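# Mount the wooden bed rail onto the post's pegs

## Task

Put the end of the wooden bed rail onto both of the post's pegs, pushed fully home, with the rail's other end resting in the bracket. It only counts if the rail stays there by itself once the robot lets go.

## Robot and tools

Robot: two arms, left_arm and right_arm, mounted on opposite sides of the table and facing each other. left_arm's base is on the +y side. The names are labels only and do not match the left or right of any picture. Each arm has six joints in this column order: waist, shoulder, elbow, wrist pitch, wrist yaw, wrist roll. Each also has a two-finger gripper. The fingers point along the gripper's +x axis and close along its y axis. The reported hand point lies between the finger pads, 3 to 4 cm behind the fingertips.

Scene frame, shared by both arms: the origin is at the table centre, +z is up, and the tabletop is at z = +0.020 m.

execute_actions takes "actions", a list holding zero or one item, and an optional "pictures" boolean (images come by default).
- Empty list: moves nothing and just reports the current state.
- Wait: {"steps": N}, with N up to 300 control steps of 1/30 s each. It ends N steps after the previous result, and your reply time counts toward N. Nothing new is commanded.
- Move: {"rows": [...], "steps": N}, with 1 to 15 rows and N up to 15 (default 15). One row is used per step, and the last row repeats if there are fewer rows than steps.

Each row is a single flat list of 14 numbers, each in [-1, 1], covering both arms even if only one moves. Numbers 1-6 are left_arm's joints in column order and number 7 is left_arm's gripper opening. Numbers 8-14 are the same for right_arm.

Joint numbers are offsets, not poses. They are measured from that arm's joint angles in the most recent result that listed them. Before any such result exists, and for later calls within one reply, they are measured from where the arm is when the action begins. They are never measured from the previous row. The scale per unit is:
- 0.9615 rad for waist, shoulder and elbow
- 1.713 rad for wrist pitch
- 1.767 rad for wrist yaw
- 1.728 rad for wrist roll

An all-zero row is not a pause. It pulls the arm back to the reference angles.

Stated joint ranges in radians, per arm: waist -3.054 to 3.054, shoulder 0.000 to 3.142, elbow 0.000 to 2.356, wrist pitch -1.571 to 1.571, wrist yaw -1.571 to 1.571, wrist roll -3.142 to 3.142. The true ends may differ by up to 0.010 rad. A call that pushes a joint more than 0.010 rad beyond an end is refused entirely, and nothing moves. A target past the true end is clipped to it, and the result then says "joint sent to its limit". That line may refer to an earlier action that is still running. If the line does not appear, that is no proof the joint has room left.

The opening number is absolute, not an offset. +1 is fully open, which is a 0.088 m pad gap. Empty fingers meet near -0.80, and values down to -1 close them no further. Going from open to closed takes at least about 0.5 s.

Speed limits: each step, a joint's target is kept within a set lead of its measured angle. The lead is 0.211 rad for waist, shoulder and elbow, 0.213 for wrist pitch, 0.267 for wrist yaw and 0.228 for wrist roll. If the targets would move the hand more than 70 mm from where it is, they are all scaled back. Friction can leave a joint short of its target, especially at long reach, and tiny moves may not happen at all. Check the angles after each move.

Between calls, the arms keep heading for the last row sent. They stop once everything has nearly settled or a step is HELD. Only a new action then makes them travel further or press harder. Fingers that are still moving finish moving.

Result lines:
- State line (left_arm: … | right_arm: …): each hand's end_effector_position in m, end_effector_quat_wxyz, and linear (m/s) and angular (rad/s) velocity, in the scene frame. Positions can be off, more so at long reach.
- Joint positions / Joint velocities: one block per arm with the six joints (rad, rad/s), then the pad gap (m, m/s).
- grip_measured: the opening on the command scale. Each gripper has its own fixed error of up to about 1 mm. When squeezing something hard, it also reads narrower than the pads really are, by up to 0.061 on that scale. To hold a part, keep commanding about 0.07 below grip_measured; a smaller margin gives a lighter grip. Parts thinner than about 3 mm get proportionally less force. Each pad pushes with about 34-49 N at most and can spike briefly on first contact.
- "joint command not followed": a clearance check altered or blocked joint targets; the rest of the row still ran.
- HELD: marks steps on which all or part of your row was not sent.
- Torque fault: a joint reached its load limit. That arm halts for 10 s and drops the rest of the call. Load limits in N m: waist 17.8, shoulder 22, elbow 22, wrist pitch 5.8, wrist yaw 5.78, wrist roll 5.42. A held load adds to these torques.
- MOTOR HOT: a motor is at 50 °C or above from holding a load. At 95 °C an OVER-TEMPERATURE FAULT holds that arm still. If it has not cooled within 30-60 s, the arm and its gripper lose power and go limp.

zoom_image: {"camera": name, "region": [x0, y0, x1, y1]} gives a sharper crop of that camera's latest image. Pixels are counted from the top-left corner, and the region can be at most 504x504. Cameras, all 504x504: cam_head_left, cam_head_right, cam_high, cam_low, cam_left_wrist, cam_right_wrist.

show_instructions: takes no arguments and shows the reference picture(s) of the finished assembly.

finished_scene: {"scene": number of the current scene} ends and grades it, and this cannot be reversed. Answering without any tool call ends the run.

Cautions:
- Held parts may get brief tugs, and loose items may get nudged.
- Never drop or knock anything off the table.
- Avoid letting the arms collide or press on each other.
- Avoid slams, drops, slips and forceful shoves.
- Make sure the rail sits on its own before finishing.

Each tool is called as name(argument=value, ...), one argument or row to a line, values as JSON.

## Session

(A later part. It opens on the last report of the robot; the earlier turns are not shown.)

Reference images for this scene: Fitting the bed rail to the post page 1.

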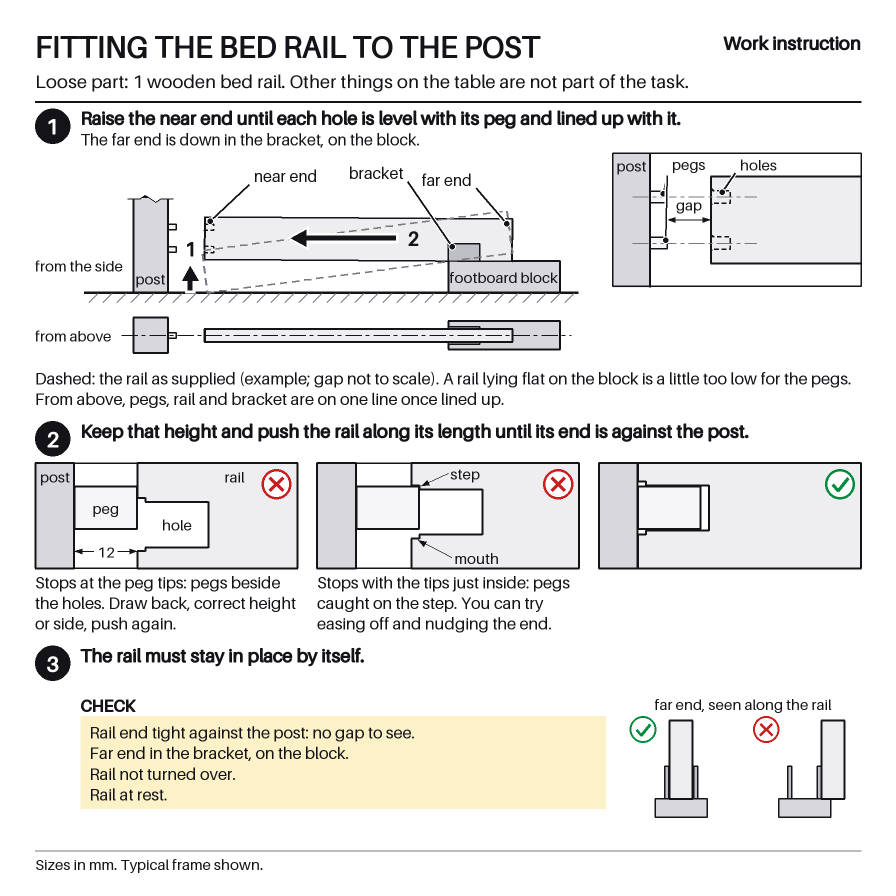

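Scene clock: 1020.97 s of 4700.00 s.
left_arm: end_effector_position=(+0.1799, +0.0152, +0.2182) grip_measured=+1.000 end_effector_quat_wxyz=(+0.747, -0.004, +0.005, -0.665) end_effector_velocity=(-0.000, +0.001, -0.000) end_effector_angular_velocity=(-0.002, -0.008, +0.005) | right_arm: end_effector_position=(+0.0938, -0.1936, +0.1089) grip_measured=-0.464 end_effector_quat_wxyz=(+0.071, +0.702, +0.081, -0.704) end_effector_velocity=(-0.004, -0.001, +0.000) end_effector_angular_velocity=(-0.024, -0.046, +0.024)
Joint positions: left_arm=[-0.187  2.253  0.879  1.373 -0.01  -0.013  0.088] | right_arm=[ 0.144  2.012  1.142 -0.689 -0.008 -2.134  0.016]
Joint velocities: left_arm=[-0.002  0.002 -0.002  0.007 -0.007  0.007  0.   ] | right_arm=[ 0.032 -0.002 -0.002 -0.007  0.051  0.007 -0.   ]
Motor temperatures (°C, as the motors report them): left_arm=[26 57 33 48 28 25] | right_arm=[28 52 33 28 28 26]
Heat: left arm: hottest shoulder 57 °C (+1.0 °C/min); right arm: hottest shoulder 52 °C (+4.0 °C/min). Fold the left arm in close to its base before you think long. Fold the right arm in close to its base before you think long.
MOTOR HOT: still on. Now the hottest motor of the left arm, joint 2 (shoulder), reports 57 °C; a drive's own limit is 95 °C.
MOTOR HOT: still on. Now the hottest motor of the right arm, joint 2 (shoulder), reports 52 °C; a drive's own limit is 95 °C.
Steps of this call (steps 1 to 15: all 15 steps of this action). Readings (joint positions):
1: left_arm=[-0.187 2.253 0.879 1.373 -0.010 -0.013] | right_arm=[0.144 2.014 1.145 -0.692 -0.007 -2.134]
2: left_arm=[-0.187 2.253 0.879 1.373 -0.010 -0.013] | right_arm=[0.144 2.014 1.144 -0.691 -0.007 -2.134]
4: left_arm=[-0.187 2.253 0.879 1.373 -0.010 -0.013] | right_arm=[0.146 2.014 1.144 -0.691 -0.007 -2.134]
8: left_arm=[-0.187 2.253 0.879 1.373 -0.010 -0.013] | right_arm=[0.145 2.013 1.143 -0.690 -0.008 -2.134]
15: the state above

execute_actions(
  actions=[
    {"rows":[[0,0,0,0,0,0,1,0,0,0,0,0,0,-0.38]],"steps":10},
  ],
  pictures=false,
)

execute_actions(
  actions=[
    {"rows":[[0,0,0,0,0,0,1,0,0.022,0.018,-0.005,0,0,-0.38]],"steps":12},
  ],
  pictures=false,
)

Scene clock: 1037.37 s of 4700.00 s.
left_arm: end_effector_position=(+0.1799, +0.0152, +0.2182) grip_measured=+1.000 end_effector_quat_wxyz=(+0.747, -0.004, +0.005, -0.665) end_effector_velocity=(-0.000, +0.000, -0.001) end_effector_angular_velocity=(+0.005, +0.023, +0.005) | right_arm: end_effector_position=(+0.0934, -0.1937, +0.1089) grip_measured=-0.396 end_effector_quat_wxyz=(+0.071, +0.702, +0.081, -0.704) end_effector_velocity=(-0.001, -0.002, +0.000) end_effector_angular_velocity=(-0.004, +0.009, +0.020)
Joint positions: left_arm=[-0.187  2.253  0.879  1.373 -0.01  -0.013  0.088] | right_arm=[ 0.145  2.012  1.142 -0.69  -0.009 -2.134  0.02 ]
Joint velocities: left_arm=[-0.002 -0.002 -0.002 -0.007 -0.007 -0.022  0.   ] | right_arm=[-0.002 -0.002 -0.002 -0.007 -0.007 -0.022  0.007]
Motor temperatures (°C, as the motors report them): left_arm=[26 57 33 48 28 25] | right_arm=[28 54 32 28 28 26]
Heat: left arm: hottest shoulder 57 °C (+1.0 °C/min); right arm: hottest shoulder 54 °C (+5.1 °C/min). Fold the left arm in close to its base before you think long. Fold the right arm in close to its base before you think long.
MOTOR HOT: still on. Now the hottest motor of the left arm, joint 2 (shoulder), reports 57 °C; a drive's own limit is 95 °C.
MOTOR HOT: still on. Now the hottest motor of the right arm, joint 2 (shoulder), reports 54 °C; a drive's own limit is 95 °C.
Steps of this call (steps 1 to 15: the robot went on to your last target; steps 16 to 90: nothing new was sent; then 13.07 s passed at rest; steps 91 to 100: all 10 steps of this action). Readings (joint positions):
91: left_arm=[-0.187 2.253 0.879 1.373 -0.010 -0.013] | right_arm=[0.145 2.012 1.142 -0.690 -0.009 -2.134]
92: left_arm=[-0.187 2.253 0.879 1.373 -0.010 -0.013] | right_arm=[0.145 2.012 1.142 -0.690 -0.009 -2.134]
94: left_arm=[-0.187 2.253 0.879 1.373 -0.010 -0.013] | right_arm=[0.145 2.012 1.142 -0.690 -0.009 -2.134]
98: left_arm=[-0.187 2.253 0.879 1.373 -0.010 -0.013] | right_arm=[0.145 2.012 1.142 -0.690 -0.009 -2.134]
100: the state above

Scene clock: 1037.77 s of 4700.00 s.
left_arm: end_effector_position=(+0.1799, +0.0152, +0.2182) grip_measured=+1.000 end_effector_quat_wxyz=(+0.747, -0.004, +0.005, -0.665) end_effector_velocity=(+0.002, -0.000, +0.000) end_effector_angular_velocity=(-0.000, +0.022, +0.020) | right_arm: end_effector_position=(+0.0933, -0.1937, +0.1081) grip_measured=-0.384 end_effector_quat_wxyz=(+0.073, +0.701, +0.079, -0.705) end_effector_velocity=(+0.001, +0.003, +0.001) end_effector_angular_velocity=(+0.014, +0.003, +0.005)
Joint positions: left_arm=[-0.187  2.253  0.879  1.373 -0.01  -0.013  0.088] | right_arm=[ 0.145  2.018  1.148 -0.696 -0.009 -2.134  0.02 ]
Joint velocities: left_arm=[-0.002 -0.002  0.002 -0.007 -0.022 -0.022  0.   ] | right_arm=[-0.002 -0.002  0.002  0.007 -0.007 -0.007  0.   ]
Motor temperatures (°C, as the motors report them): left_arm=[26 57 33 48 28 25] | right_arm=[28 54 32 28 28 26]
Heat: left arm: hottest shoulder 57 °C (+1.0 °C/min); right arm: hottest shoulder 54 °C (+5.0 °C/min). Fold the left arm in close to its base before you think long. Fold the right arm in close to its base before you think long.
MOTOR HOT: still on. Now the hottest motor of the left arm, joint 2 (shoulder), reports 57 °C; a drive's own limit is 95 °C.
MOTOR HOT: still on. Now the hottest motor of the right arm, joint 2 (shoulder), reports 54 °C; a drive's own limit is 95 °C.
Steps of this call (steps 1 to 12: all 12 steps of this action). Readings (joint positions):
1: left_arm=[-0.187 2.253 0.879 1.373 -0.010 -0.013] | right_arm=[0.145 2.012 1.142 -0.690 -0.009 -2.134]
2: left_arm=[-0.187 2.253 0.879 1.373 -0.010 -0.013] | right_arm=[0.145 2.013 1.144 -0.691 -0.009 -2.134]
4: left_arm=[-0.187 2.253 0.879 1.373 -0.010 -0.013] | right_arm=[0.145 2.015 1.146 -0.694 -0.009 -2.134]
8: left_arm=[-0.187 2.253 0.879 1.373 -0.010 -0.013] | right_arm=[0.145 2.017 1.148 -0.696 -0.009 -2.134]
12: the state above

execute_actions(
  actions=[
    {"rows":[[0,0,0,0,0,0,1,0,0,0,0,0,0,-0.48]],"steps":10},
  ],
  pictures=false,
)

execute_actions(
  actions=[
    {"rows":[[0,0,0,0,0,0,1,-0.045,-0.018,-0.006,0.008,0.033,0.006,-0.48],[0,0,0,0,0,0,1,-0.045,-0.019,-0.006,-0.008,0.033,0.006,-0.48],[0,0,0,0,0,0,1,-0.045,-0.020,-0.006,0.008,0.033,-0.006,-0.48],[0,0,0,0,0,0,1,-0.045,-0.021,-0.006,-0.008,0.033,-0.006,-0.48],[0,0,0,0,0,0,1,-0.045,-0.022,-0.006,0.008,0.033,0.006,-0.48],[0,0,0,0,0,0,1,-0.045,-0.023,-0.006,-0.008,0.033,0.006,-0.48],[0,0,0,0,0,0,1,-0.045,-0.024,-0.006,0.008,0.033,-0.006,-0.48],[0,0,0,0,0,0,1,-0.045,-0.025,-0.006,-0.008,0.033,-0.006,-0.48],[0,0,0,0,0,0,1,-0.045,-0.026,-0.006,0.008,0.033,0.006,-0.48],[0,0,0,0,0,0,1,-0.045,-0.027,-0.006,-0.008,0.033,0.006,-0.48],[0,0,0,0,0,0,1,-0.045,-0.028,-0.006,0.008,0.033,-0.006,-0.48],[0,0,0,0,0,0,1,-0.045,-0.029,-0.006,-0.008,0.033,-0.006,-0.48],[0,0,0,0,0,0,1,-0.045,-0.030,-0.006,0.008,0.033,0.006,-0.48],[0,0,0,0,0,0,1,-0.045,-0.031,-0.006,-0.008,0.033,0.006,-0.48],[0,0,0,0,0,0,1,-0.045,-0.032,-0.006,0,0.033,0,-0.48]],"steps":15},
  ],
  pictures=false,
)

execute_actions(
  actions=[
    {"rows":[[0,0,0,0,0,0,1,-0.04,0.010,0.006,0.008,0.03,0.006,-0.48],[0,0,0,0,0,0,1,-0.04,0.011,0.006,-0.008,0.03,0.006,-0.48],[0,0,0,0,0,0,1,-0.04,0.012,0.006,0.008,0.03,-0.006,-0.48],[0,0,0,0,0,0,1,-0.04,0.013,0.006,-0.008,0.03,-0.006,-0.48],[0,0,0,0,0,0,1,-0.04,0.014,0.006,0.008,0.03,0.006,-0.48],[0,0,0,0,0,0,1,-0.04,0.015,0.006,-0.008,0.03,0.006,-0.48],[0,0,0,0,0,0,1,-0.04,0.016,0.006,0.008,0.03,-0.006,-0.48],[0,0,0,0,0,0,1,-0.04,0.017,0.006,-0.008,0.03,-0.006,-0.48],[0,0,0,0,0,0,1,-0.04,0.018,0.006,0.008,0.03,0.006,-0.48],[0,0,0,0,0,0,1,-0.04,0.019,0.006,-0.008,0.03,0.006,-0.48],[0,0,0,0,0,0,1,-0.04,0.020,0.006,0.008,0.03,-0.006,-0.48],[0,0,0,0,0,0,1,-0.04,0.021,0.006,-0.008,0.03,-0.006,-0.48],[0,0,0,0,0,0,1,-0.04,0.022,0.006,0.008,0.03,0.006,-0.48],[0,0,0,0,0,0,1,-0.04,0.023,0.006,-0.008,0.03,0.006,-0.48],[0,0,0,0,0,0,1,-0.005,0,0,0,0.003,0,-0.48]],"steps":15},
  ],
  pictures=false,
)

Scene clock: 1054.00 s of 4700.00 s.
left_arm: end_effector_position=(+0.1799, +0.0152, +0.2182) grip_measured=+1.000 end_effector_quat_wxyz=(+0.747, -0.004, +0.005, -0.665) end_effector_velocity=(+0.002, +0.001, +0.002) end_effector_angular_velocity=(-0.006, -0.008, +0.020) | right_arm: end_effector_position=(+0.0935, -0.1941, +0.1082) grip_measured=-0.450 end_effector_quat_wxyz=(+0.074, +0.701, +0.078, -0.705) end_effector_velocity=(-0.002, -0.004, -0.002) end_effector_angular_velocity=(-0.014, +0.013, +0.005)
Joint positions: left_arm=[-0.187  2.253  0.879  1.373 -0.01  -0.013  0.088] | right_arm=[ 0.145  2.018  1.149 -0.698 -0.008 -2.134  0.017]
Joint velocities: left_arm=[-0.002 -0.002 -0.002  0.007 -0.022  0.007  0.   ] | right_arm=[-0.002  0.002 -0.007 -0.007 -0.007 -0.007 -0.   ]
Motor temperatures (°C, as the motors report them): left_arm=[26 57 33 48 28 25] | right_arm=[28 51 33 28 27 26]
Heat: left arm: hottest shoulder 57 °C (+1.0 °C/min); right arm: hottest shoulder 51 °C (-1.0 °C/min). Fold the left arm in close to its base before you think long. Fold the right arm in close to its base before you think long.
MOTOR HOT: still on. Now the hottest motor of the left arm, joint 2 (shoulder), reports 57 °C; a drive's own limit is 95 °C.
MOTOR HOT: still on. Now the hottest motor of the right arm, joint 2 (shoulder), reports 51 °C; a drive's own limit is 95 °C.
Steps of this call (steps 1 to 15: the robot went on to your last target; steps 16 to 90: nothing new was sent; then 12.90 s passed at rest; steps 91 to 100: all 10 steps of this action). Readings (joint positions):
91: left_arm=[-0.187 2.253 0.879 1.373 -0.010 -0.013] | right_arm=[0.145 2.018 1.149 -0.697 -0.009 -2.134]
92: left_arm=[-0.187 2.253 0.879 1.373 -0.010 -0.013] | right_arm=[0.145 2.018 1.149 -0.697 -0.008 -2.134]
94: left_arm=[-0.187 2.253 0.879 1.373 -0.010 -0.013] | right_arm=[0.145 2.018 1.149 -0.698 -0.008 -2.134]
98: left_arm=[-0.187 2.253 0.879 1.373 -0.010 -0.013] | right_arm=[0.145 2.018 1.149 -0.698 -0.008 -2.134]
100: the state above

Scene clock: 1054.50 s of 4700.00 s.
left_arm: end_effector_position=(+0.1799, +0.0152, +0.2182) grip_measured=+1.000 end_effector_quat_wxyz=(+0.747, -0.004, +0.005, -0.665) end_effector_velocity=(-0.000, +0.001, -0.004) end_effector_angular_velocity=(+0.010, +0.023, +0.005) | right_arm: end_effector_position=(+0.0945, -0.1938, +0.1093) grip_measured=-0.450 end_effector_quat_wxyz=(+0.071, +0.701, +0.078, -0.705) end_effector_velocity=(+0.004, +0.001, +0.003) end_effector_angular_velocity=(+0.014, -0.013, -0.000)
Joint positions: left_arm=[-0.187  2.253  0.879  1.373 -0.01  -0.013  0.088] | right_arm=[ 0.142  2.015  1.149 -0.697 -0.009 -2.133  0.017]
Joint velocities: left_arm=[-0.002  0.002 -0.002 -0.007 -0.007 -0.022  0.   ] | right_arm=[-0.007 -0.012 -0.002  0.007  0.007 -0.007  0.   ]
Motor temperatures (°C, as the motors report them): left_arm=[26 57 33 48 28 25] | right_arm=[28 51 33 28 27 26]
Heat: left arm: hottest shoulder 57 °C (+1.0 °C/min); right arm: hottest shoulder 51 °C (-2.0 °C/min). Fold the left arm in close to its base before you think long. Fold the right arm in close to its base before you think long.
MOTOR HOT: still on. Now the hottest motor of the left arm, joint 2 (shoulder), reports 57 °C; a drive's own limit is 95 °C.
MOTOR HOT: still on. Now the hottest motor of the right arm, joint 2 (shoulder), reports 51 °C; a drive's own limit is 95 °C.
Steps of this call (steps 1 to 15: all 15 steps of this action). Readings (joint positions):
1: left_arm=[-0.187 2.253 0.879 1.373 -0.010 -0.013] | right_arm=[0.143 2.018 1.149 -0.698 -0.009 -2.133]
2: left_arm=[-0.187 2.253 0.879 1.373 -0.010 -0.013] | right_arm=[0.142 2.017 1.149 -0.698 -0.011 -2.132]
4: left_arm=[-0.187 2.253 0.879 1.373 -0.010 -0.013] | right_arm=[0.142 2.017 1.149 -0.698 -0.010 -2.132]
8: left_arm=[-0.187 2.253 0.879 1.373 -0.010 -0.013] | right_arm=[0.142 2.016 1.149 -0.698 -0.010 -2.133]
15: the state above

Scene clock: 1055.00 s of 4700.00 s.
left_arm: end_effector_position=(+0.1799, +0.0152, +0.2182) grip_measured=+1.000 end_effector_quat_wxyz=(+0.747, -0.004, +0.005, -0.665) end_effector_velocity=(+0.002, -0.000, -0.003) end_effector_angular_velocity=(+0.016, +0.009, +0.020) | right_arm: end_effector_position=(+0.0938, -0.1943, +0.1082) grip_measured=-0.450 end_effector_quat_wxyz=(+0.073, +0.701, +0.077, -0.705) end_effector_velocity=(-0.005, -0.001, -0.001) end_effector_angular_velocity=(-0.034, -0.058, +0.063)
Joint positions: left_arm=[-0.187  2.253  0.879  1.373 -0.01  -0.013  0.088] | right_arm=[ 0.144  2.018  1.149 -0.698 -0.009 -2.132  0.017]
Joint velocities: left_arm=[-0.002 -0.002  0.002 -0.022 -0.022 -0.007  0.   ] | right_arm=[ 0.042  0.002 -0.002 -0.007  0.066 -0.022 -0.   ]
Motor temperatures (°C, as the motors report them): left_arm=[26 57 33 48 28 25] | right_arm=[28 51 33 28 28 26]
Heat: left arm: hottest shoulder 57 °C (+1.0 °C/min); right arm: hottest shoulder 51 °C (-2.0 °C/min). Fold the left arm in close to its base before you think long. Fold the right arm in close to its base before you think long.
MOTOR HOT: still on. Now the hottest motor of the left arm, joint 2 (shoulder), reports 57 °C; a drive's own limit is 95 °C.
MOTOR HOT: still on. Now the hottest motor of the right arm, joint 2 (shoulder), reports 51 °C; a drive's own limit is 95 °C.
Steps of this call (steps 1 to 15: all 15 steps of this action). Readings (joint positions):
1: left_arm=[-0.187 2.253 0.879 1.373 -0.010 -0.013] | right_arm=[0.142 2.015 1.149 -0.697 -0.009 -2.132]
2: left_arm=[-0.187 2.253 0.879 1.373 -0.010 -0.013] | right_arm=[0.142 2.015 1.149 -0.697 -0.009 -2.132]
4: left_arm=[-0.187 2.253 0.879 1.373 -0.010 -0.013] | right_arm=[0.142 2.015 1.149 -0.697 -0.009 -2.132]
8: left_arm=[-0.187 2.253 0.879 1.373 -0.010 -0.013] | right_arm=[0.142 2.017 1.149 -0.698 -0.009 -2.132]
15: the state above

execute_actions(
  actions=[
    {"rows":[[0,0,0,0,0,0,1,0,0,0,0,0,0,-0.38],[0,0,0,0,0,0,1,0,0,0,0,0,0,-0.38],[0,0,0,0,0,0,1,0,0,0,0,0,0,-0.38],[0,0,0,0,0,0,1,0,0,0,0,0,0,-0.38],[0,0,0,0,0,0,1,0,0,0,0,0,0,-0.38],[0,0,0,0,0,0,1,0,0,0,0,0,0,-0.38],[0,0,0,0,0,0,1,0,0,0,0,0,0,-0.38],[0,0,0,0,0,0,1,0,0,0,0,0,0,-0.9]],"steps":15},
  ],
  pictures=false,
)

execute_actions(
  actions=[
    {"rows":[[0,0,0,0,0,0,1,-0.005,-0.028,0,0,0,0,-0.9]],"steps":10},
  ],
  pictures=false,
)

execute_actions(
  actions=[
    {"rows":[[0,0,0,0,0,0,1,-0.055,0.008,0.012,-0.012,0.04,0,-0.9],[0,0,0,0,0,0,1,-0.055,0.008,0.012,-0.012,0.04,0,-0.9],[0,0,0,0,0,0,1,-0.01,0.009,0.013,-0.002,0.004,0,-0.9],[0,0,0,0,0,0,1,-0.01,0.009,0.013,-0.002,0.004,0,-0.9],[0,0,0,0,0,0,1,-0.055,0.010,0.014,-0.013,0.04,0,-0.9],[0,0,0,0,0,0,1,-0.055,0.010,0.014,-0.013,0.04,0,-0.9],[0,0,0,0,0,0,1,-0.01,0.011,0.015,-0.003,0.004,0,-0.9],[0,0,0,0,0,0,1,-0.01,0.011,0.015,-0.003,0.004,0,-0.9],[0,0,0,0,0,0,1,-0.055,0.012,0.016,-0.014,0.04,0,-0.9],[0,0,0,0,0,0,1,-0.055,0.012,0.016,-0.014,0.04,0,-0.9],[0,0,0,0,0,0,1,-0.01,0.013,0.017,-0.004,0.004,0,-0.9],[0,0,0,0,0,0,1,-0.01,0.013,0.017,-0.004,0.004,0,-0.9],[0,0,0,0,0,0,1,-0.055,0.014,0.018,-0.015,0.04,0,-0.9],[0,0,0,0,0,0,1,-0.055,0.014,0.018,-0.015,0.04,0,-0.9],[0,0,0,0,0,0,1,-0.01,0.014,0.018,-0.005,0.004,0,-0.9]],"steps":15},
  ],
  pictures=false,
)

execute_actions(
  actions=[
    {"rows":[[0,0,0,0,0,0,1,-0.055,0.008,0.012,-0.012,0.04,0,-0.9],[0,0,0,0,0,0,1,-0.055,0.008,0.012,-0.012,0.04,0,-0.9],[0,0,0,0,0,0,1,-0.01,0.009,0.013,-0.002,0.004,0,-0.9],[0,0,0,0,0,0,1,-0.01,0.009,0.013,-0.002,0.004,0,-0.9],[0,0,0,0,0,0,1,-0.055,0.010,0.014,-0.013,0.04,0,-0.9],[0,0,0,0,0,0,1,-0.055,0.010,0.014,-0.013,0.04,0,-0.9],[0,0,0,0,0,0,1,-0.01,0.011,0.015,-0.003,0.004,0,-0.9],[0,0,0,0,0,0,1,-0.01,0.011,0.015,-0.003,0.004,0,-0.9],[0,0,0,0,0,0,1,-0.055,0.012,0.016,-0.014,0.04,0,-0.9],[0,0,0,0,0,0,1,-0.055,0.012,0.016,-0.014,0.04,0,-0.9],[0,0,0,0,0,0,1,-0.01,0.013,0.017,-0.004,0.004,0,-0.9],[0,0,0,0,0,0,1,-0.01,0.013,0.017,-0.004,0.004,0,-0.9],[0,0,0,0,0,0,1,-0.055,0.014,0.018,-0.015,0.04,0,-0.9],[0,0,0,0,0,0,1,-0.055,0.014,0.018,-0.015,0.04,0,-0.9],[0,0,0,0,0,0,1,-0.01,0.014,0.018,-0.005,0.004,0,-0.9]],"steps":15},
  ],
  pictures=false,
)

execute_actions(
  actions=[
    {"rows":[[0,0,0,0,0,0,1,-0.055,0.008,0.012,-0.012,0.04,0,-0.9],[0,0,0,0,0,0,1,-0.055,0.008,0.012,-0.012,0.04,0,-0.9],[0,0,0,0,0,0,1,-0.01,0.009,0.013,-0.002,0.004,0,-0.9],[0,0,0,0,0,0,1,-0.01,0.009,0.013,-0.002,0.004,0,-0.9],[0,0,0,0,0,0,1,-0.055,0.010,0.014,-0.013,0.04,0,-0.9],[0,0,0,0,0,0,1,-0.055,0.010,0.014,-0.013,0.04,0,-0.9],[0,0,0,0,0,0,1,-0.01,0.011,0.015,-0.003,0.004,0,-0.9],[0,0,0,0,0,0,1,-0.01,0.011,0.015,-0.003,0.004,0,-0.9],[0,0,0,0,0,0,1,-0.055,0.012,0.016,-0.014,0.04,0,-0.9],[0,0,0,0,0,0,1,-0.055,0.012,0.016,-0.014,0.04,0,-0.9],[0,0,0,0,0,0,1,-0.01,0.013,0.017,-0.004,0.004,0,-0.9],[0,0,0,0,0,0,1,-0.01,0.013,0.017,-0.004,0.004,0,-0.9],[0,0,0,0,0,0,1,-0.055,0.014,0.018,-0.015,0.04,0,-0.9],[0,0,0,0,0,0,1,-0.055,0.014,0.018,-0.015,0.04,0,-0.9],[0,0,0,0,0,0,1,-0.01,0.014,0.018,-0.005,0.004,0,-0.9]],"steps":15},
  ],
  pictures=false,
)

Scene clock: 1086.47 s of 4700.00 s.
left_arm: end_effector_position=(+0.1799, +0.0152, +0.2182) grip_measured=+1.000 end_effector_quat_wxyz=(+0.747, -0.004, +0.005, -0.665) end_effector_velocity=(-0.000, +0.000, -0.004) end_effector_angular_velocity=(+0.023, -0.005, +0.005) | right_arm: end_effector_position=(+0.0934, -0.1942, +0.1082) grip_measured=-0.464 end_effector_quat_wxyz=(+0.073, +0.701, +0.077, -0.706) end_effector_velocity=(-0.004, -0.003, -0.001) end_effector_angular_velocity=(-0.004, +0.025, +0.005)
Joint positions: left_arm=[-0.187  2.253  0.879  1.373 -0.01  -0.013  0.088] | right_arm=[ 0.144  2.018  1.149 -0.699 -0.009 -2.132  0.016]
Joint velocities: left_arm=[-0.002 -0.002 -0.002 -0.022 -0.007  0.007  0.   ] | right_arm=[-0.002 -0.002 -0.007 -0.007 -0.022 -0.007 -0.   ]
Motor temperatures (°C, as the motors report them): left_arm=[26 57 33 48 28 25] | right_arm=[27 51 33 28 27 26]
Heat: left arm: hottest shoulder 57 °C (+0.0 °C/min); right arm: hottest shoulder 51 °C (-2.0 °C/min). Fold the left arm in close to its base before you think long. Fold the right arm in close to its base before you think long.
MOTOR HOT: still on. Now the hottest motor of the left arm, joint 2 (shoulder), reports 57 °C; a drive's own limit is 95 °C.
MOTOR HOT: still on. Now the hottest motor of the right arm, joint 2 (shoulder), reports 51 °C; a drive's own limit is 95 °C.
Steps of this call (steps 1 to 15: the robot went on to your last target; steps 16 to 90: nothing new was sent; then 27.97 s passed at rest; steps 91 to 105: all 15 steps of this action). Readings (joint positions):
91: left_arm=[-0.187 2.253 0.879 1.373 -0.010 -0.013] | right_arm=[0.144 2.018 1.149 -0.698 -0.009 -2.132]
92: left_arm=[-0.187 2.253 0.879 1.373 -0.010 -0.013] | right_arm=[0.144 2.018 1.149 -0.698 -0.009 -2.132]
94: left_arm=[-0.187 2.253 0.879 1.373 -0.010 -0.013] | right_arm=[0.144 2.018 1.149 -0.698 -0.009 -2.132]
98: left_arm=[-0.187 2.253 0.879 1.373 -0.010 -0.013] | right_arm=[0.144 2.018 1.149 -0.699 -0.009 -2.132]
105: the state above

Scene clock: 1086.80 s of 4700.00 s.
left_arm: end_effector_position=(+0.1799, +0.0152, +0.2182) grip_measured=+1.000 end_effector_quat_wxyz=(+0.747, -0.004, +0.005, -0.665) end_effector_velocity=(-0.000, +0.002, -0.006) end_effector_angular_velocity=(+0.026, +0.010, +0.005) | right_arm: end_effector_position=(+0.0937, -0.1938, +0.1091) grip_measured=-0.464 end_effector_quat_wxyz=(+0.072, +0.701, +0.078, -0.705) end_effector_velocity=(+0.000, +0.001, +0.000) end_effector_angular_velocity=(+0.009, +0.004, -0.010)
Joint positions: left_arm=[-0.187  2.253  0.879  1.373 -0.01  -0.013  0.088] | right_arm=[ 0.144  2.015  1.149 -0.698 -0.009 -2.132  0.016]
Joint velocities: left_arm=[-0.002 -0.002 -0.007 -0.022 -0.007 -0.007  0.   ] | right_arm=[-0.002 -0.002 -0.002  0.007 -0.007  0.007  0.   ]
Motor temperatures (°C, as the motors report them): left_arm=[26 57 33 48 28 25] | right_arm=[27 51 33 28 27 26]
Heat: left arm: hottest shoulder 57 °C (+0.0 °C/min); right arm: hottest shoulder 51 °C (-2.0 °C/min). Fold the left arm in close to its base before you think long. Fold the right arm in close to its base before you think long.
MOTOR HOT: still on. Now the hottest motor of the left arm, joint 2 (shoulder), reports 57 °C; a drive's own limit is 95 °C.
MOTOR HOT: still on. Now the hottest motor of the right arm, joint 2 (shoulder), reports 51 °C; a drive's own limit is 95 °C.
Steps of this call (steps 1 to 10: all 10 steps of this action). Readings (joint positions):
1: left_arm=[-0.187 2.253 0.879 1.373 -0.010 -0.013] | right_arm=[0.144 2.017 1.149 -0.698 -0.009 -2.132]
2: left_arm=[-0.187 2.253 0.879 1.373 -0.010 -0.013] | right_arm=[0.144 2.016 1.149 -0.698 -0.009 -2.132]
4: left_arm=[-0.187 2.253 0.879 1.373 -0.010 -0.013] | right_arm=[0.144 2.016 1.149 -0.698 -0.009 -2.132]
8: left_arm=[-0.187 2.253 0.879 1.373 -0.010 -0.013] | right_arm=[0.144 2.015 1.149 -0.698 -0.009 -2.132]
10: the state above

Scene clock: 1087.30 s of 4700.00 s.
left_arm: end_effector_position=(+0.1799, +0.0152, +0.2182) grip_measured=+1.000 end_effector_quat_wxyz=(+0.747, -0.004, +0.005, -0.665) end_effector_velocity=(-0.000, +0.000, +0.001) end_effector_angular_velocity=(+0.003, -0.007, +0.005) | right_arm: end_effector_position=(+0.0941, -0.1944, +0.1090) grip_measured=-0.464 end_effector_quat_wxyz=(+0.073, +0.700, +0.076, -0.706) end_effector_velocity=(-0.004, -0.003, -0.002) end_effector_angular_velocity=(-0.034, -0.042, +0.024)
Joint positions: left_arm=[-0.187  2.253  0.879  1.373 -0.01  -0.013  0.088] | right_arm=[ 0.143  2.019  1.154 -0.707 -0.009 -2.132  0.016]
Joint velocities: left_arm=[-0.002 -0.007 -0.002 -0.007 -0.007  0.007  0.   ] | right_arm=[ 0.032  0.002 -0.007 -0.007  0.051  0.007 -0.   ]
Motor temperatures (°C, as the motors report them): left_arm=[26 57 33 48 28 25] | right_arm=[27 51 33 28 27 26]
Heat: left arm: hottest shoulder 57 °C (+0.0 °C/min); right arm: hottest shoulder 51 °C (-2.0 °C/min). Fold the left arm in close to its base before you think long. Fold the right arm in close to its base before you think long.
MOTOR HOT: still on. Now the hottest motor of the left arm, joint 2 (shoulder), reports 57 °C; a drive's own limit is 95 °C.
MOTOR HOT: still on. Now the hottest motor of the right arm, joint 2 (shoulder), reports 51 °C; a drive's own limit is 95 °C.
Steps of this call (steps 1 to 15: all 15 steps of this action). Readings (joint positions):
1: left_arm=[-0.187 2.253 0.879 1.373 -0.010 -0.013] | right_arm=[0.141 2.015 1.149 -0.699 -0.011 -2.132]
2: left_arm=[-0.187 2.253 0.879 1.373 -0.010 -0.013] | right_arm=[0.139 2.015 1.149 -0.700 -0.013 -2.132]
4: left_arm=[-0.187 2.253 0.879 1.373 -0.010 -0.013] | right_arm=[0.142 2.015 1.149 -0.700 -0.011 -2.132]
8: left_arm=[-0.187 2.253 0.879 1.373 -0.010 -0.013] | right_arm=[0.143 2.016 1.150 -0.702 -0.009 -2.132]
15: the state above

Scene clock: 1087.80 s of 4700.00 s.
left_arm: end_effector_position=(+0.1799, +0.0152, +0.2182) grip_measured=+1.000 end_effector_quat_wxyz=(+0.747, -0.004, +0.005, -0.665) end_effector_velocity=(-0.002, +0.000, -0.001) end_effector_angular_velocity=(+0.006, +0.008, -0.010) | right_arm: end_effector_position=(+0.0941, -0.1942, +0.1091) grip_measured=-0.464 end_effector_quat_wxyz=(+0.075, +0.699, +0.074, -0.707) end_effector_velocity=(-0.004, -0.001, +0.000) end_effector_angular_velocity=(-0.024, -0.046, +0.054)
Joint positions: left_arm=[-0.187  2.253  0.879  1.373 -0.01  -0.013  0.088] | right_arm=[ 0.143  2.023  1.16  -0.714 -0.009 -2.132  0.016]
Joint velocities: left_arm=[-0.002 -0.002 -0.002 -0.007  0.007 -0.007  0.   ] | right_arm=[ 0.032 -0.002 -0.002 -0.007  0.051 -0.022 -0.   ]
Motor temperatures (°C, as the motors report them): left_arm=[26 57 33 48 28 25] | right_arm=[27 51 33 28 27 26]
Heat: left arm: hottest shoulder 57 °C (+0.0 °C/min); right arm: hottest shoulder 51 °C (-2.0 °C/min). Fold the left arm in close to its base before you think long. Fold the right arm in close to its base before you think long.
MOTOR HOT: still on. Now the hottest motor of the left arm, joint 2 (shoulder), reports 57 °C; a drive's own limit is 95 °C.
MOTOR HOT: still on. Now the hottest motor of the right arm, joint 2 (shoulder), reports 51 °C; a drive's own limit is 95 °C.
Steps of this call (steps 1 to 15: all 15 steps of this action). Readings (joint positions):
1: left_arm=[-0.187 2.253 0.879 1.373 -0.010 -0.013] | right_arm=[0.142 2.019 1.154 -0.707 -0.008 -2.132]
2: left_arm=[-0.187 2.253 0.879 1.373 -0.010 -0.013] | right_arm=[0.141 2.019 1.155 -0.708 -0.009 -2.132]
4: left_arm=[-0.187 2.253 0.879 1.373 -0.010 -0.013] | right_arm=[0.143 2.019 1.155 -0.708 -0.008 -2.132]
8: left_arm=[-0.187 2.253 0.879 1.373 -0.010 -0.013] | right_arm=[0.143 2.020 1.157 -0.710 -0.009 -2.132]
15: the state above

Scene clock: 1088.30 s of 4700.00 s.
left_arm: end_effector_position=(+0.1799, +0.0152, +0.2182) grip_measured=+1.000 end_effector_quat_wxyz=(+0.747, -0.004, +0.005, -0.665) end_effector_velocity=(-0.003, +0.000, +0.001) end_effector_angular_velocity=(+0.003, -0.007, -0.000) | right_arm: end_effector_position=(+0.0941, -0.1940, +0.1091) grip_measured=-0.464 end_effector_quat_wxyz=(+0.077, +0.699, +0.072, -0.708) end_effector_velocity=(-0.004, -0.002, -0.001) end_effector_angular_velocity=(-0.029, -0.044, +0.040)
Joint positions: left_arm=[-0.187  2.253  0.879  1.373 -0.01  -0.013  0.088] | right_arm=[ 0.143  2.027  1.166 -0.721 -0.009 -2.132  0.016]
Joint velocities: left_arm=[-0.007 -0.007 -0.002 -0.007 -0.007  0.007  0.   ] | right_arm=[ 0.032  0.002 -0.002 -0.007  0.051 -0.007 -0.   ]
Motor temperatures (°C, as the motors report them): left_arm=[26 57 33 48 28 25] | right_arm=[27 51 33 28 27 26]
Heat: left arm: hottest shoulder 57 °C (+0.0 °C/min); right arm: hottest shoulder 51 °C (-2.0 °C/min). Fold the left arm in close to its base before you think long. Fold the right arm in close to its base before you think long.
MOTOR HOT: still on. Now the hottest motor of the left arm, joint 2 (shoulder), reports 57 °C; a drive's own limit is 95 °C.
MOTOR HOT: still on. Now the hottest motor of the right arm, joint 2 (shoulder), reports 51 °C; a drive's own limit is 95 °C.
Steps of this call (steps 1 to 15: all 15 steps of this action). Readings (joint positions):
1: left_arm=[-0.187 2.253 0.879 1.373 -0.010 -0.013] | right_arm=[0.142 2.023 1.160 -0.715 -0.008 -2.132]
2: left_arm=[-0.187 2.253 0.879 1.373 -0.010 -0.013] | right_arm=[0.142 2.023 1.161 -0.715 -0.008 -2.132]
4: left_arm=[-0.187 2.253 0.879 1.373 -0.010 -0.013] | right_arm=[0.144 2.023 1.161 -0.715 -0.008 -2.132]
8: left_arm=[-0.187 2.253 0.879 1.373 -0.010 -0.013] | right_arm=[0.143 2.024 1.163 -0.717 -0.008 -2.132]
15: the state above

execute_actions(
  actions=[
    {"rows":[[0,0,0,0,0,0,1,-0.055,0.013,0,0,0.04,0,-0.9],[0,0,0,0,0,0,1,-0.055,0.013,0,0,0.04,0,-0.9],[0,0,0,0,0,0,1,-0.01,0.014,0,0,0.003,0,-0.9],[0,0,0,0,0,0,1,-0.01,0.014,0,0,0.003,0,-0.9],[0,0,0,0,0,0,1,-0.055,0.015,0,0,0.04,0,-0.9],[0,0,0,0,0,0,1,-0.055,0.015,0,0,0.04,0,-0.9],[0,0,0,0,0,0,1,-0.01,0.016,0,0,0.003,0,-0.9],[0,0,0,0,0,0,1,-0.01,0.016,0,0,0.003,0,-0.9],[0,0,0,0,0,0,1,-0.055,0.017,0,0,0.04,0,-0.9],[0,0,0,0,0,0,1,-0.055,0.017,0,0,0.04,0,-0.9],[0,0,0,0,0,0,1,-0.01,0.018,0,0,0.003,0,-0.9],[0,0,0,0,0,0,1,-0.01,0.018,0,0,0.003,0,-0.9],[0,0,0,0,0,0,1,-0.055,0.019,0,0,0.04,0,-0.9],[0,0,0,0,0,0,1,-0.055,0.019,0,0,0.04,0,-0.9],[0,0,0,0,0,0,1,-0.01,0.019,0,0,0.003,0,-0.9]],"steps":15},
  ],
  pictures=false,
)

execute_actions(
  actions=[
    {"rows":[[0,0,0,0,0,0,1,-0.055,0.013,0,0,0.04,0,-0.9],[0,0,0,0,0,0,1,-0.055,0.013,0,0,0.04,0,-0.9],[0,0,0,0,0,0,1,-0.01,0.014,0,0,0.003,0,-0.9],[0,0,0,0,0,0,1,-0.01,0.014,0,0,0.003,0,-0.9],[0,0,0,0,0,0,1,-0.055,0.015,0,0,0.04,0,-0.9],[0,0,0,0,0,0,1,-0.055,0.015,0,0,0.04,0,-0.9],[0,0,0,0,0,0,1,-0.01,0.016,0,0,0.003,0,-0.9],[0,0,0,0,0,0,1,-0.01,0.016,0,0,0.003,0,-0.9],[0,0,0,0,0,0,1,-0.055,0.017,0,0,0.04,0,-0.9],[0,0,0,0,0,0,1,-0.055,0.017,0,0,0.04,0,-0.9],[0,0,0,0,0,0,1,-0.01,0.018,0,0,0.003,0,-0.9],[0,0,0,0,0,0,1,-0.01,0.018,0,0,0.003,0,-0.9],[0,0,0,0,0,0,1,-0.055,0.019,0,0,0.04,0,-0.9],[0,0,0,0,0,0,1,-0.055,0.019,0,0,0.04,0,-0.9],[0,0,0,0,0,0,1,-0.01,0.019,0,0,0.003,0,-0.9]],"steps":15},
  ],
  pictures=false,
)

execute_actions(
  actions=[
    {"rows":[[0,0,0,0,0,0,1,-0.055,0.013,0,0,0.04,0,-0.9],[0,0,0,0,0,0,1,-0.055,0.013,0,0,0.04,0,-0.9],[0,0,0,0,0,0,1,-0.01,0.014,0,0,0.003,0,-0.9],[0,0,0,0,0,0,1,-0.01,0.014,0,0,0.003,0,-0.9],[0,0,0,0,0,0,1,-0.055,0.015,0,0,0.04,0,-0.9],[0,0,0,0,0,0,1,-0.055,0.015,0,0,0.04,0,-0.9],[0,0,0,0,0,0,1,-0.01,0.016,0,0,0.003,0,-0.9],[0,0,0,0,0,0,1,-0.01,0.016,0,0,0.003,0,-0.9],[0,0,0,0,0,0,1,-0.055,0.017,0,0,0.04,0,-0.9],[0,0,0,0,0,0,1,-0.055,0.017,0,0,0.04,0,-0.9],[0,0,0,0,0,0,1,-0.01,0.018,0,0,0.003,0,-0.9],[0,0,0,0,0,0,1,-0.01,0.018,0,0,0.003,0,-0.9],[0,0,0,0,0,0,1,-0.055,0.019,0,0,0.04,0,-0.9],[0,0,0,0,0,0,1,-0.055,0.019,0,0,0.04,0,-0.9],[0,0,0,0,0,0,1,-0.01,0.019,0,0,0.003,0,-0.9]],"steps":15},
  ],
  pictures=false,
)

Scene clock: 1106.23 s of 4700.00 s.
left_arm: end_effector_position=(+0.1799, +0.0152, +0.2182) grip_measured=+1.000 end_effector_quat_wxyz=(+0.747, -0.004, +0.005, -0.665) end_effector_velocity=(-0.000, +0.000, +0.001) end_effector_angular_velocity=(+0.003, -0.007, +0.005) | right_arm: end_effector_position=(+0.0941, -0.1941, +0.1086) grip_measured=-0.464 end_effector_quat_wxyz=(+0.077, +0.699, +0.072, -0.708) end_effector_velocity=(-0.007, -0.003, +0.000) end_effector_angular_velocity=(-0.033, -0.027, +0.040)
Joint positions: left_arm=[-0.187  2.253  0.879  1.373 -0.01  -0.013  0.088] | right_arm=[ 0.143  2.028  1.166 -0.721 -0.009 -2.132  0.016]
Joint velocities: left_arm=[-0.002 -0.007 -0.002 -0.007 -0.007  0.007  0.   ] | right_arm=[ 0.032 -0.002 -0.002 -0.022  0.037 -0.007  0.   ]
Motor temperatures (°C, as the motors report them): left_arm=[26 57 33 48 28 25] | right_arm=[27 49 34 28 27 26]
Heat: left arm: hottest shoulder 57 °C (+0.0 °C/min); right arm: hottest shoulder 49 °C (-3.0 °C/min). Fold the left arm in close to its base before you think long. Fold the right arm in close to its base before you think long.
MOTOR HOT: still on. Now the hottest motor of the left arm, joint 2 (shoulder), reports 57 °C; a drive's own limit is 95 °C.
MOTOR HOT: still on. Now the hottest motor of the right arm, joint 2 (shoulder), reports 49 °C; a drive's own limit is 95 °C.
Steps of this call (steps 1 to 15: the robot went on to your last target; steps 16 to 90: nothing new was sent; then 14.43 s passed at rest; steps 91 to 105: all 15 steps of this action). Readings (joint positions):
91: left_arm=[-0.187 2.253 0.879 1.373 -0.010 -0.013] | right_arm=[0.141 2.027 1.166 -0.721 -0.010 -2.132]
92: left_arm=[-0.187 2.253 0.879 1.373 -0.010 -0.013] | right_arm=[0.140 2.027 1.166 -0.721 -0.011 -2.132]
94: left_arm=[-0.187 2.253 0.879 1.373 -0.010 -0.013] | right_arm=[0.143 2.027 1.166 -0.721 -0.010 -2.132]
98: left_arm=[-0.187 2.253 0.879 1.373 -0.010 -0.013] | right_arm=[0.143 2.028 1.166 -0.721 -0.008 -2.132]
105: the state above

Scene clock: 1106.73 s of 4700.00 s.
left_arm: end_effector_position=(+0.1799, +0.0152, +0.2182) grip_measured=+1.000 end_effector_quat_wxyz=(+0.747, -0.004, +0.005, -0.665) end_effector_velocity=(-0.000, -0.001, +0.000) end_effector_angular_velocity=(-0.000, +0.022, +0.005) | right_arm: end_effector_position=(+0.0941, -0.1942, +0.1085) grip_measured=-0.464 end_effector_quat_wxyz=(+0.077, +0.698, +0.072, -0.708) end_effector_velocity=(-0.004, -0.002, -0.001) end_effector_angular_velocity=(-0.029, -0.044, +0.054)
Joint positions: left_arm=[-0.187  2.253  0.879  1.373 -0.01  -0.013  0.088] | right_arm=[ 0.143  2.029  1.166 -0.721 -0.009 -2.132  0.016]
Joint velocities: left_arm=[-0.002 -0.002  0.002 -0.007 -0.007 -0.022  0.   ] | right_arm=[ 0.032  0.002 -0.002 -0.007  0.051 -0.022 -0.   ]
Motor temperatures (°C, as the motors report them): left_arm=[26 57 33 48 28 25] | right_arm=[28 49 34 28 27 26]
Heat: left arm: hottest shoulder 57 °C (+0.0 °C/min); right arm: hottest shoulder 49 °C (-3.0 °C/min). Fold the left arm in close to its base before you think long. Fold the right arm in close to its base before you think long.
MOTOR HOT: still on. Now the hottest motor of the left arm, joint 2 (shoulder), reports 57 °C; a drive's own limit is 95 °C.
MOTOR HOT: still on. Now the hottest motor of the right arm, joint 2 (shoulder), reports 49 °C; a drive's own limit is 95 °C.
Steps of this call (steps 1 to 15: all 15 steps of this action). Readings (joint positions):
1: left_arm=[-0.187 2.253 0.879 1.373 -0.010 -0.013] | right_arm=[0.142 2.028 1.166 -0.721 -0.008 -2.132]
2: left_arm=[-0.187 2.253 0.879 1.373 -0.010 -0.013] | right_arm=[0.142 2.028 1.166 -0.721 -0.008 -2.132]
4: left_arm=[-0.187 2.253 0.879 1.373 -0.010 -0.013] | right_arm=[0.144 2.028 1.166 -0.721 -0.007 -2.132]
8: left_arm=[-0.187 2.253 0.879 1.373 -0.010 -0.013] | right_arm=[0.144 2.028 1.166 -0.721 -0.008 -2.132]
15: the state above

Scene clock: 1107.23 s of 4700.00 s.
left_arm: end_effector_position=(+0.1799, +0.0152, +0.2182) grip_measured=+1.000 end_effector_quat_wxyz=(+0.747, -0.004, +0.005, -0.665) end_effector_velocity=(-0.002, +0.000, -0.001) end_effector_angular_velocity=(+0.006, +0.008, -0.010) | right_arm: end_effector_position=(+0.0940, -0.1942, +0.1085) grip_measured=-0.464 end_effector_quat_wxyz=(+0.077, +0.699, +0.072, -0.708) end_effector_velocity=(-0.006, -0.001, -0.001) end_effector_angular_velocity=(-0.024, -0.030, +0.054)
Joint positions: left_arm=[-0.187  2.253  0.879  1.373 -0.01  -0.013  0.088] | right_arm=[ 0.143  2.029  1.166 -0.721 -0.008 -2.132  0.016]
Joint velocities: left_arm=[-0.002 -0.002 -0.002 -0.007  0.007 -0.007  0.   ] | right_arm=[ 0.032  0.002 -0.002 -0.007  0.037 -0.022 -0.   ]
Motor temperatures (°C, as the motors report them): left_arm=[26 57 33 48 28 25] | right_arm=[28 49 34 28 27 26]
Heat: left arm: hottest shoulder 57 °C (+0.0 °C/min); right arm: hottest shoulder 49 °C (-3.0 °C/min). Fold the left arm in close to its base before you think long. Fold the right arm in close to its base before you think long.
MOTOR HOT: still on. Now the hottest motor of the left arm, joint 2 (shoulder), reports 57 °C; a drive's own limit is 95 °C.
MOTOR HOT: still on. Now the hottest motor of the right arm, joint 2 (shoulder), reports 49 °C; a drive's own limit is 95 °C.
Steps of this call (steps 1 to 15: all 15 steps of this action). Readings (joint positions):
1: left_arm=[-0.187 2.253 0.879 1.373 -0.010 -0.013] | right_arm=[0.143 2.029 1.166 -0.721 -0.007 -2.132]
2: left_arm=[-0.187 2.253 0.879 1.373 -0.010 -0.013] | right_arm=[0.142 2.029 1.166 -0.721 -0.008 -2.132]
4: left_arm=[-0.187 2.253 0.879 1.373 -0.010 -0.013] | right_arm=[0.144 2.029 1.166 -0.721 -0.007 -2.132]
8: left_arm=[-0.187 2.253 0.879 1.373 -0.010 -0.013] | right_arm=[0.144 2.029 1.166 -0.721 -0.008 -2.132]
15: the state above

execute_actions(
  actions=[
    {"rows":[[0,0,0,0,0,0,1,0,0,0,0,0,0,-0.36]],"steps":10},
  ],
  pictures=false,
)

execute_actions(
  actions=[
    {"rows":[[0,0,0,0,0,0,1,0,-0.046,-0.046,0.026,0,0,-0.36]],"steps":15},
  ],
  pictures=false,
)

execute_actions(
  actions=[
    {"steps":15},
  ],
  pictures=false,
)

Scene clock: 1113.80 s of 4700.00 s.
left_arm: end_effector_position=(+0.1799, +0.0152, +0.2182) grip_measured=+1.000 end_effector_quat_wxyz=(+0.747, -0.004, +0.005, -0.665) end_effector_velocity=(-0.000, +0.000, -0.001) end_effector_angular_velocity=(+0.006, +0.008, +0.005) | right_arm: end_effector_position=(+0.0939, -0.1940, +0.1084) grip_measured=-0.377 end_effector_quat_wxyz=(+0.077, +0.699, +0.072, -0.708) end_effector_velocity=(-0.001, -0.002, +0.000) end_effector_angular_velocity=(-0.004, +0.010, +0.019)
Joint positions: left_arm=[-0.187  2.253  0.879  1.373 -0.01  -0.013  0.088] | right_arm=[ 0.144  2.029  1.166 -0.72  -0.009 -2.132  0.021]
Joint velocities: left_arm=[-0.002 -0.002 -0.002 -0.007 -0.007 -0.007  0.   ] | right_arm=[-0.002 -0.002 -0.002 -0.007 -0.007 -0.022  0.008]
Motor temperatures (°C, as the motors report them): left_arm=[26 57 33 48 27 25] | right_arm=[28 48 34 28 27 26]
Heat: left arm: hottest shoulder 57 °C (+0.0 °C/min); right arm: hottest shoulder 48 °C (-3.0 °C/min). Fold the left arm in close to its base before you think long. Fold the right arm in close to its base before you think long.
MOTOR HOT: still on. Now the hottest motor of the left arm, joint 2 (shoulder), reports 57 °C; a drive's own limit is 95 °C.
MOTOR HOT: still on. Now the hottest motor of the right arm, joint 2 (shoulder), reports 48 °C; a drive's own limit is 95 °C.
Steps of this call (steps 1 to 15: the robot went on to your last target; steps 16 to 90: nothing new was sent; then 3.23 s passed at rest; steps 91 to 100: all 10 steps of this action). Readings (joint positions):
91: left_arm=[-0.187 2.253 0.879 1.373 -0.010 -0.013] | right_arm=[0.144 2.029 1.166 -0.721 -0.009 -2.132]
92: left_arm=[-0.187 2.253 0.879 1.373 -0.010 -0.013] | right_arm=[0.144 2.029 1.166 -0.721 -0.009 -2.132]
94: left_arm=[-0.187 2.253 0.879 1.373 -0.010 -0.013] | right_arm=[0.144 2.029 1.166 -0.720 -0.009 -2.132]
98: left_arm=[-0.187 2.253 0.879 1.373 -0.010 -0.013] | right_arm=[0.144 2.029 1.166 -0.720 -0.009 -2.132]
100: the state above

Scene clock: 1114.30 s of 4700.00 s.
left_arm: end_effector_position=(+0.1799, +0.0152, +0.2182) grip_measured=+1.000 end_effector_quat_wxyz=(+0.747, -0.004, +0.005, -0.665) end_effector_velocity=(+0.002, +0.001, +0.002) end_effector_angular_velocity=(-0.008, +0.006, +0.020) | right_arm: end_effector_position=(+0.0941, -0.1935, +0.1108) grip_measured=-0.363 end_effector_quat_wxyz=(+0.065, +0.704, +0.084, -0.702) end_effector_velocity=(-0.002, -0.004, -0.001) end_effector_angular_velocity=(-0.009, +0.011, -0.010)
Joint positions: left_arm=[-0.187  2.253  0.879  1.373 -0.01  -0.013  0.088] | right_arm=[ 0.144  2.     1.133 -0.679 -0.009 -2.132  0.021]
Joint velocities: left_arm=[-0.002 -0.002 -0.002  0.007 -0.022 -0.007  0.   ] | right_arm=[-0.002 -0.002 -0.007 -0.007 -0.007  0.007  0.   ]
Motor temperatures (°C, as the motors report them): left_arm=[26 57 33 48 27 25] | right_arm=[28 49 34 28 27 26]
Heat: left arm: hottest shoulder 57 °C (+0.0 °C/min); right arm: hottest shoulder 49 °C (-2.0 °C/min). Fold the left arm in close to its base before you think long. Fold the right arm in close to its base before you think long.
MOTOR HOT: still on. Now the hottest motor of the left arm, joint 2 (shoulder), reports 57 °C; a drive's own limit is 95 °C.
MOTOR HOT: still on. Now the hottest motor of the right arm, joint 2 (shoulder), reports 49 °C; a drive's own limit is 95 °C.
Steps of this call (steps 1 to 15: all 15 steps of this action). Readings (joint positions):
1: left_arm=[-0.187 2.253 0.879 1.373 -0.010 -0.013] | right_arm=[0.144 2.025 1.160 -0.709 -0.009 -2.132]
2: left_arm=[-0.187 2.253 0.879 1.373 -0.010 -0.013] | right_arm=[0.144 2.019 1.152 -0.699 -0.009 -2.132]
4: left_arm=[-0.187 2.253 0.879 1.373 -0.010 -0.013] | right_arm=[0.144 2.009 1.141 -0.690 -0.009 -2.132]
8: left_arm=[-0.187 2.253 0.879 1.373 -0.010 -0.013] | right_arm=[0.144 2.001 1.135 -0.681 -0.009 -2.132]
15: the state above

Scene clock: 1114.80 s of 4700.00 s.
left_arm: end_effector_position=(+0.1799, +0.0152, +0.2182) grip_measured=+1.000 end_effector_quat_wxyz=(+0.747, -0.004, +0.005, -0.665) end_effector_velocity=(+0.005, -0.000, -0.003) end_effector_angular_velocity=(+0.016, +0.009, +0.024) | right_arm: end_effector_position=(+0.0940, -0.1935, +0.1108) grip_measured=-0.363 end_effector_quat_wxyz=(+0.065, +0.704, +0.084, -0.702) end_effector_velocity=(-0.001, -0.003, -0.001) end_effector_angular_velocity=(-0.009, +0.011, +0.005)
Joint positions: left_arm=[-0.187  2.253  0.879  1.373 -0.01  -0.013  0.088] | right_arm=[ 0.144  2.     1.133 -0.678 -0.009 -2.132  0.021]
Joint velocities: left_arm=[ 0.002 -0.002  0.002 -0.022 -0.022 -0.007  0.   ] | right_arm=[-0.002  0.002 -0.002 -0.007 -0.007 -0.007 -0.   ]
Motor temperatures (°C, as the motors report them): left_arm=[26 57 33 48 27 25] | right_arm=[28 49 34 28 27 26]
Heat: left arm: hottest shoulder 57 °C (+0.0 °C/min); right arm: hottest shoulder 49 °C (-2.0 °C/min). Fold the left arm in close to its base before you think long. Fold the right arm in close to its base before you think long.
MOTOR HOT: still on. Now the hottest motor of the left arm, joint 2 (shoulder), reports 57 °C; a drive's own limit is 95 °C.
MOTOR HOT: still on. Now the hottest motor of the right arm, joint 2 (shoulder), reports 49 °C; a drive's own limit is 95 °C.
Steps of this call (steps 1 to 15: the robot went on to your last target). Readings (joint positions):
1: left_arm=[-0.187 2.253 0.879 1.373 -0.010 -0.013] | right_arm=[0.144 2.000 1.133 -0.678 -0.009 -2.132]
2: left_arm=[-0.187 2.253 0.879 1.373 -0.010 -0.013] | right_arm=[0.144 2.000 1.133 -0.678 -0.009 -2.132]
4: left_arm=[-0.187 2.253 0.879 1.373 -0.010 -0.013] | right_arm=[0.144 2.000 1.133 -0.678 -0.009 -2.132]
8: left_arm=[-0.187 2.253 0.879 1.373 -0.010 -0.013] | right_arm=[0.144 2.000 1.133 -0.678 -0.009 -2.132]
15: the state above
All arms were judged still, so your last target was given up. Only a new action makes them travel on or press farther. Fingers that are still opening or closing keep moving.


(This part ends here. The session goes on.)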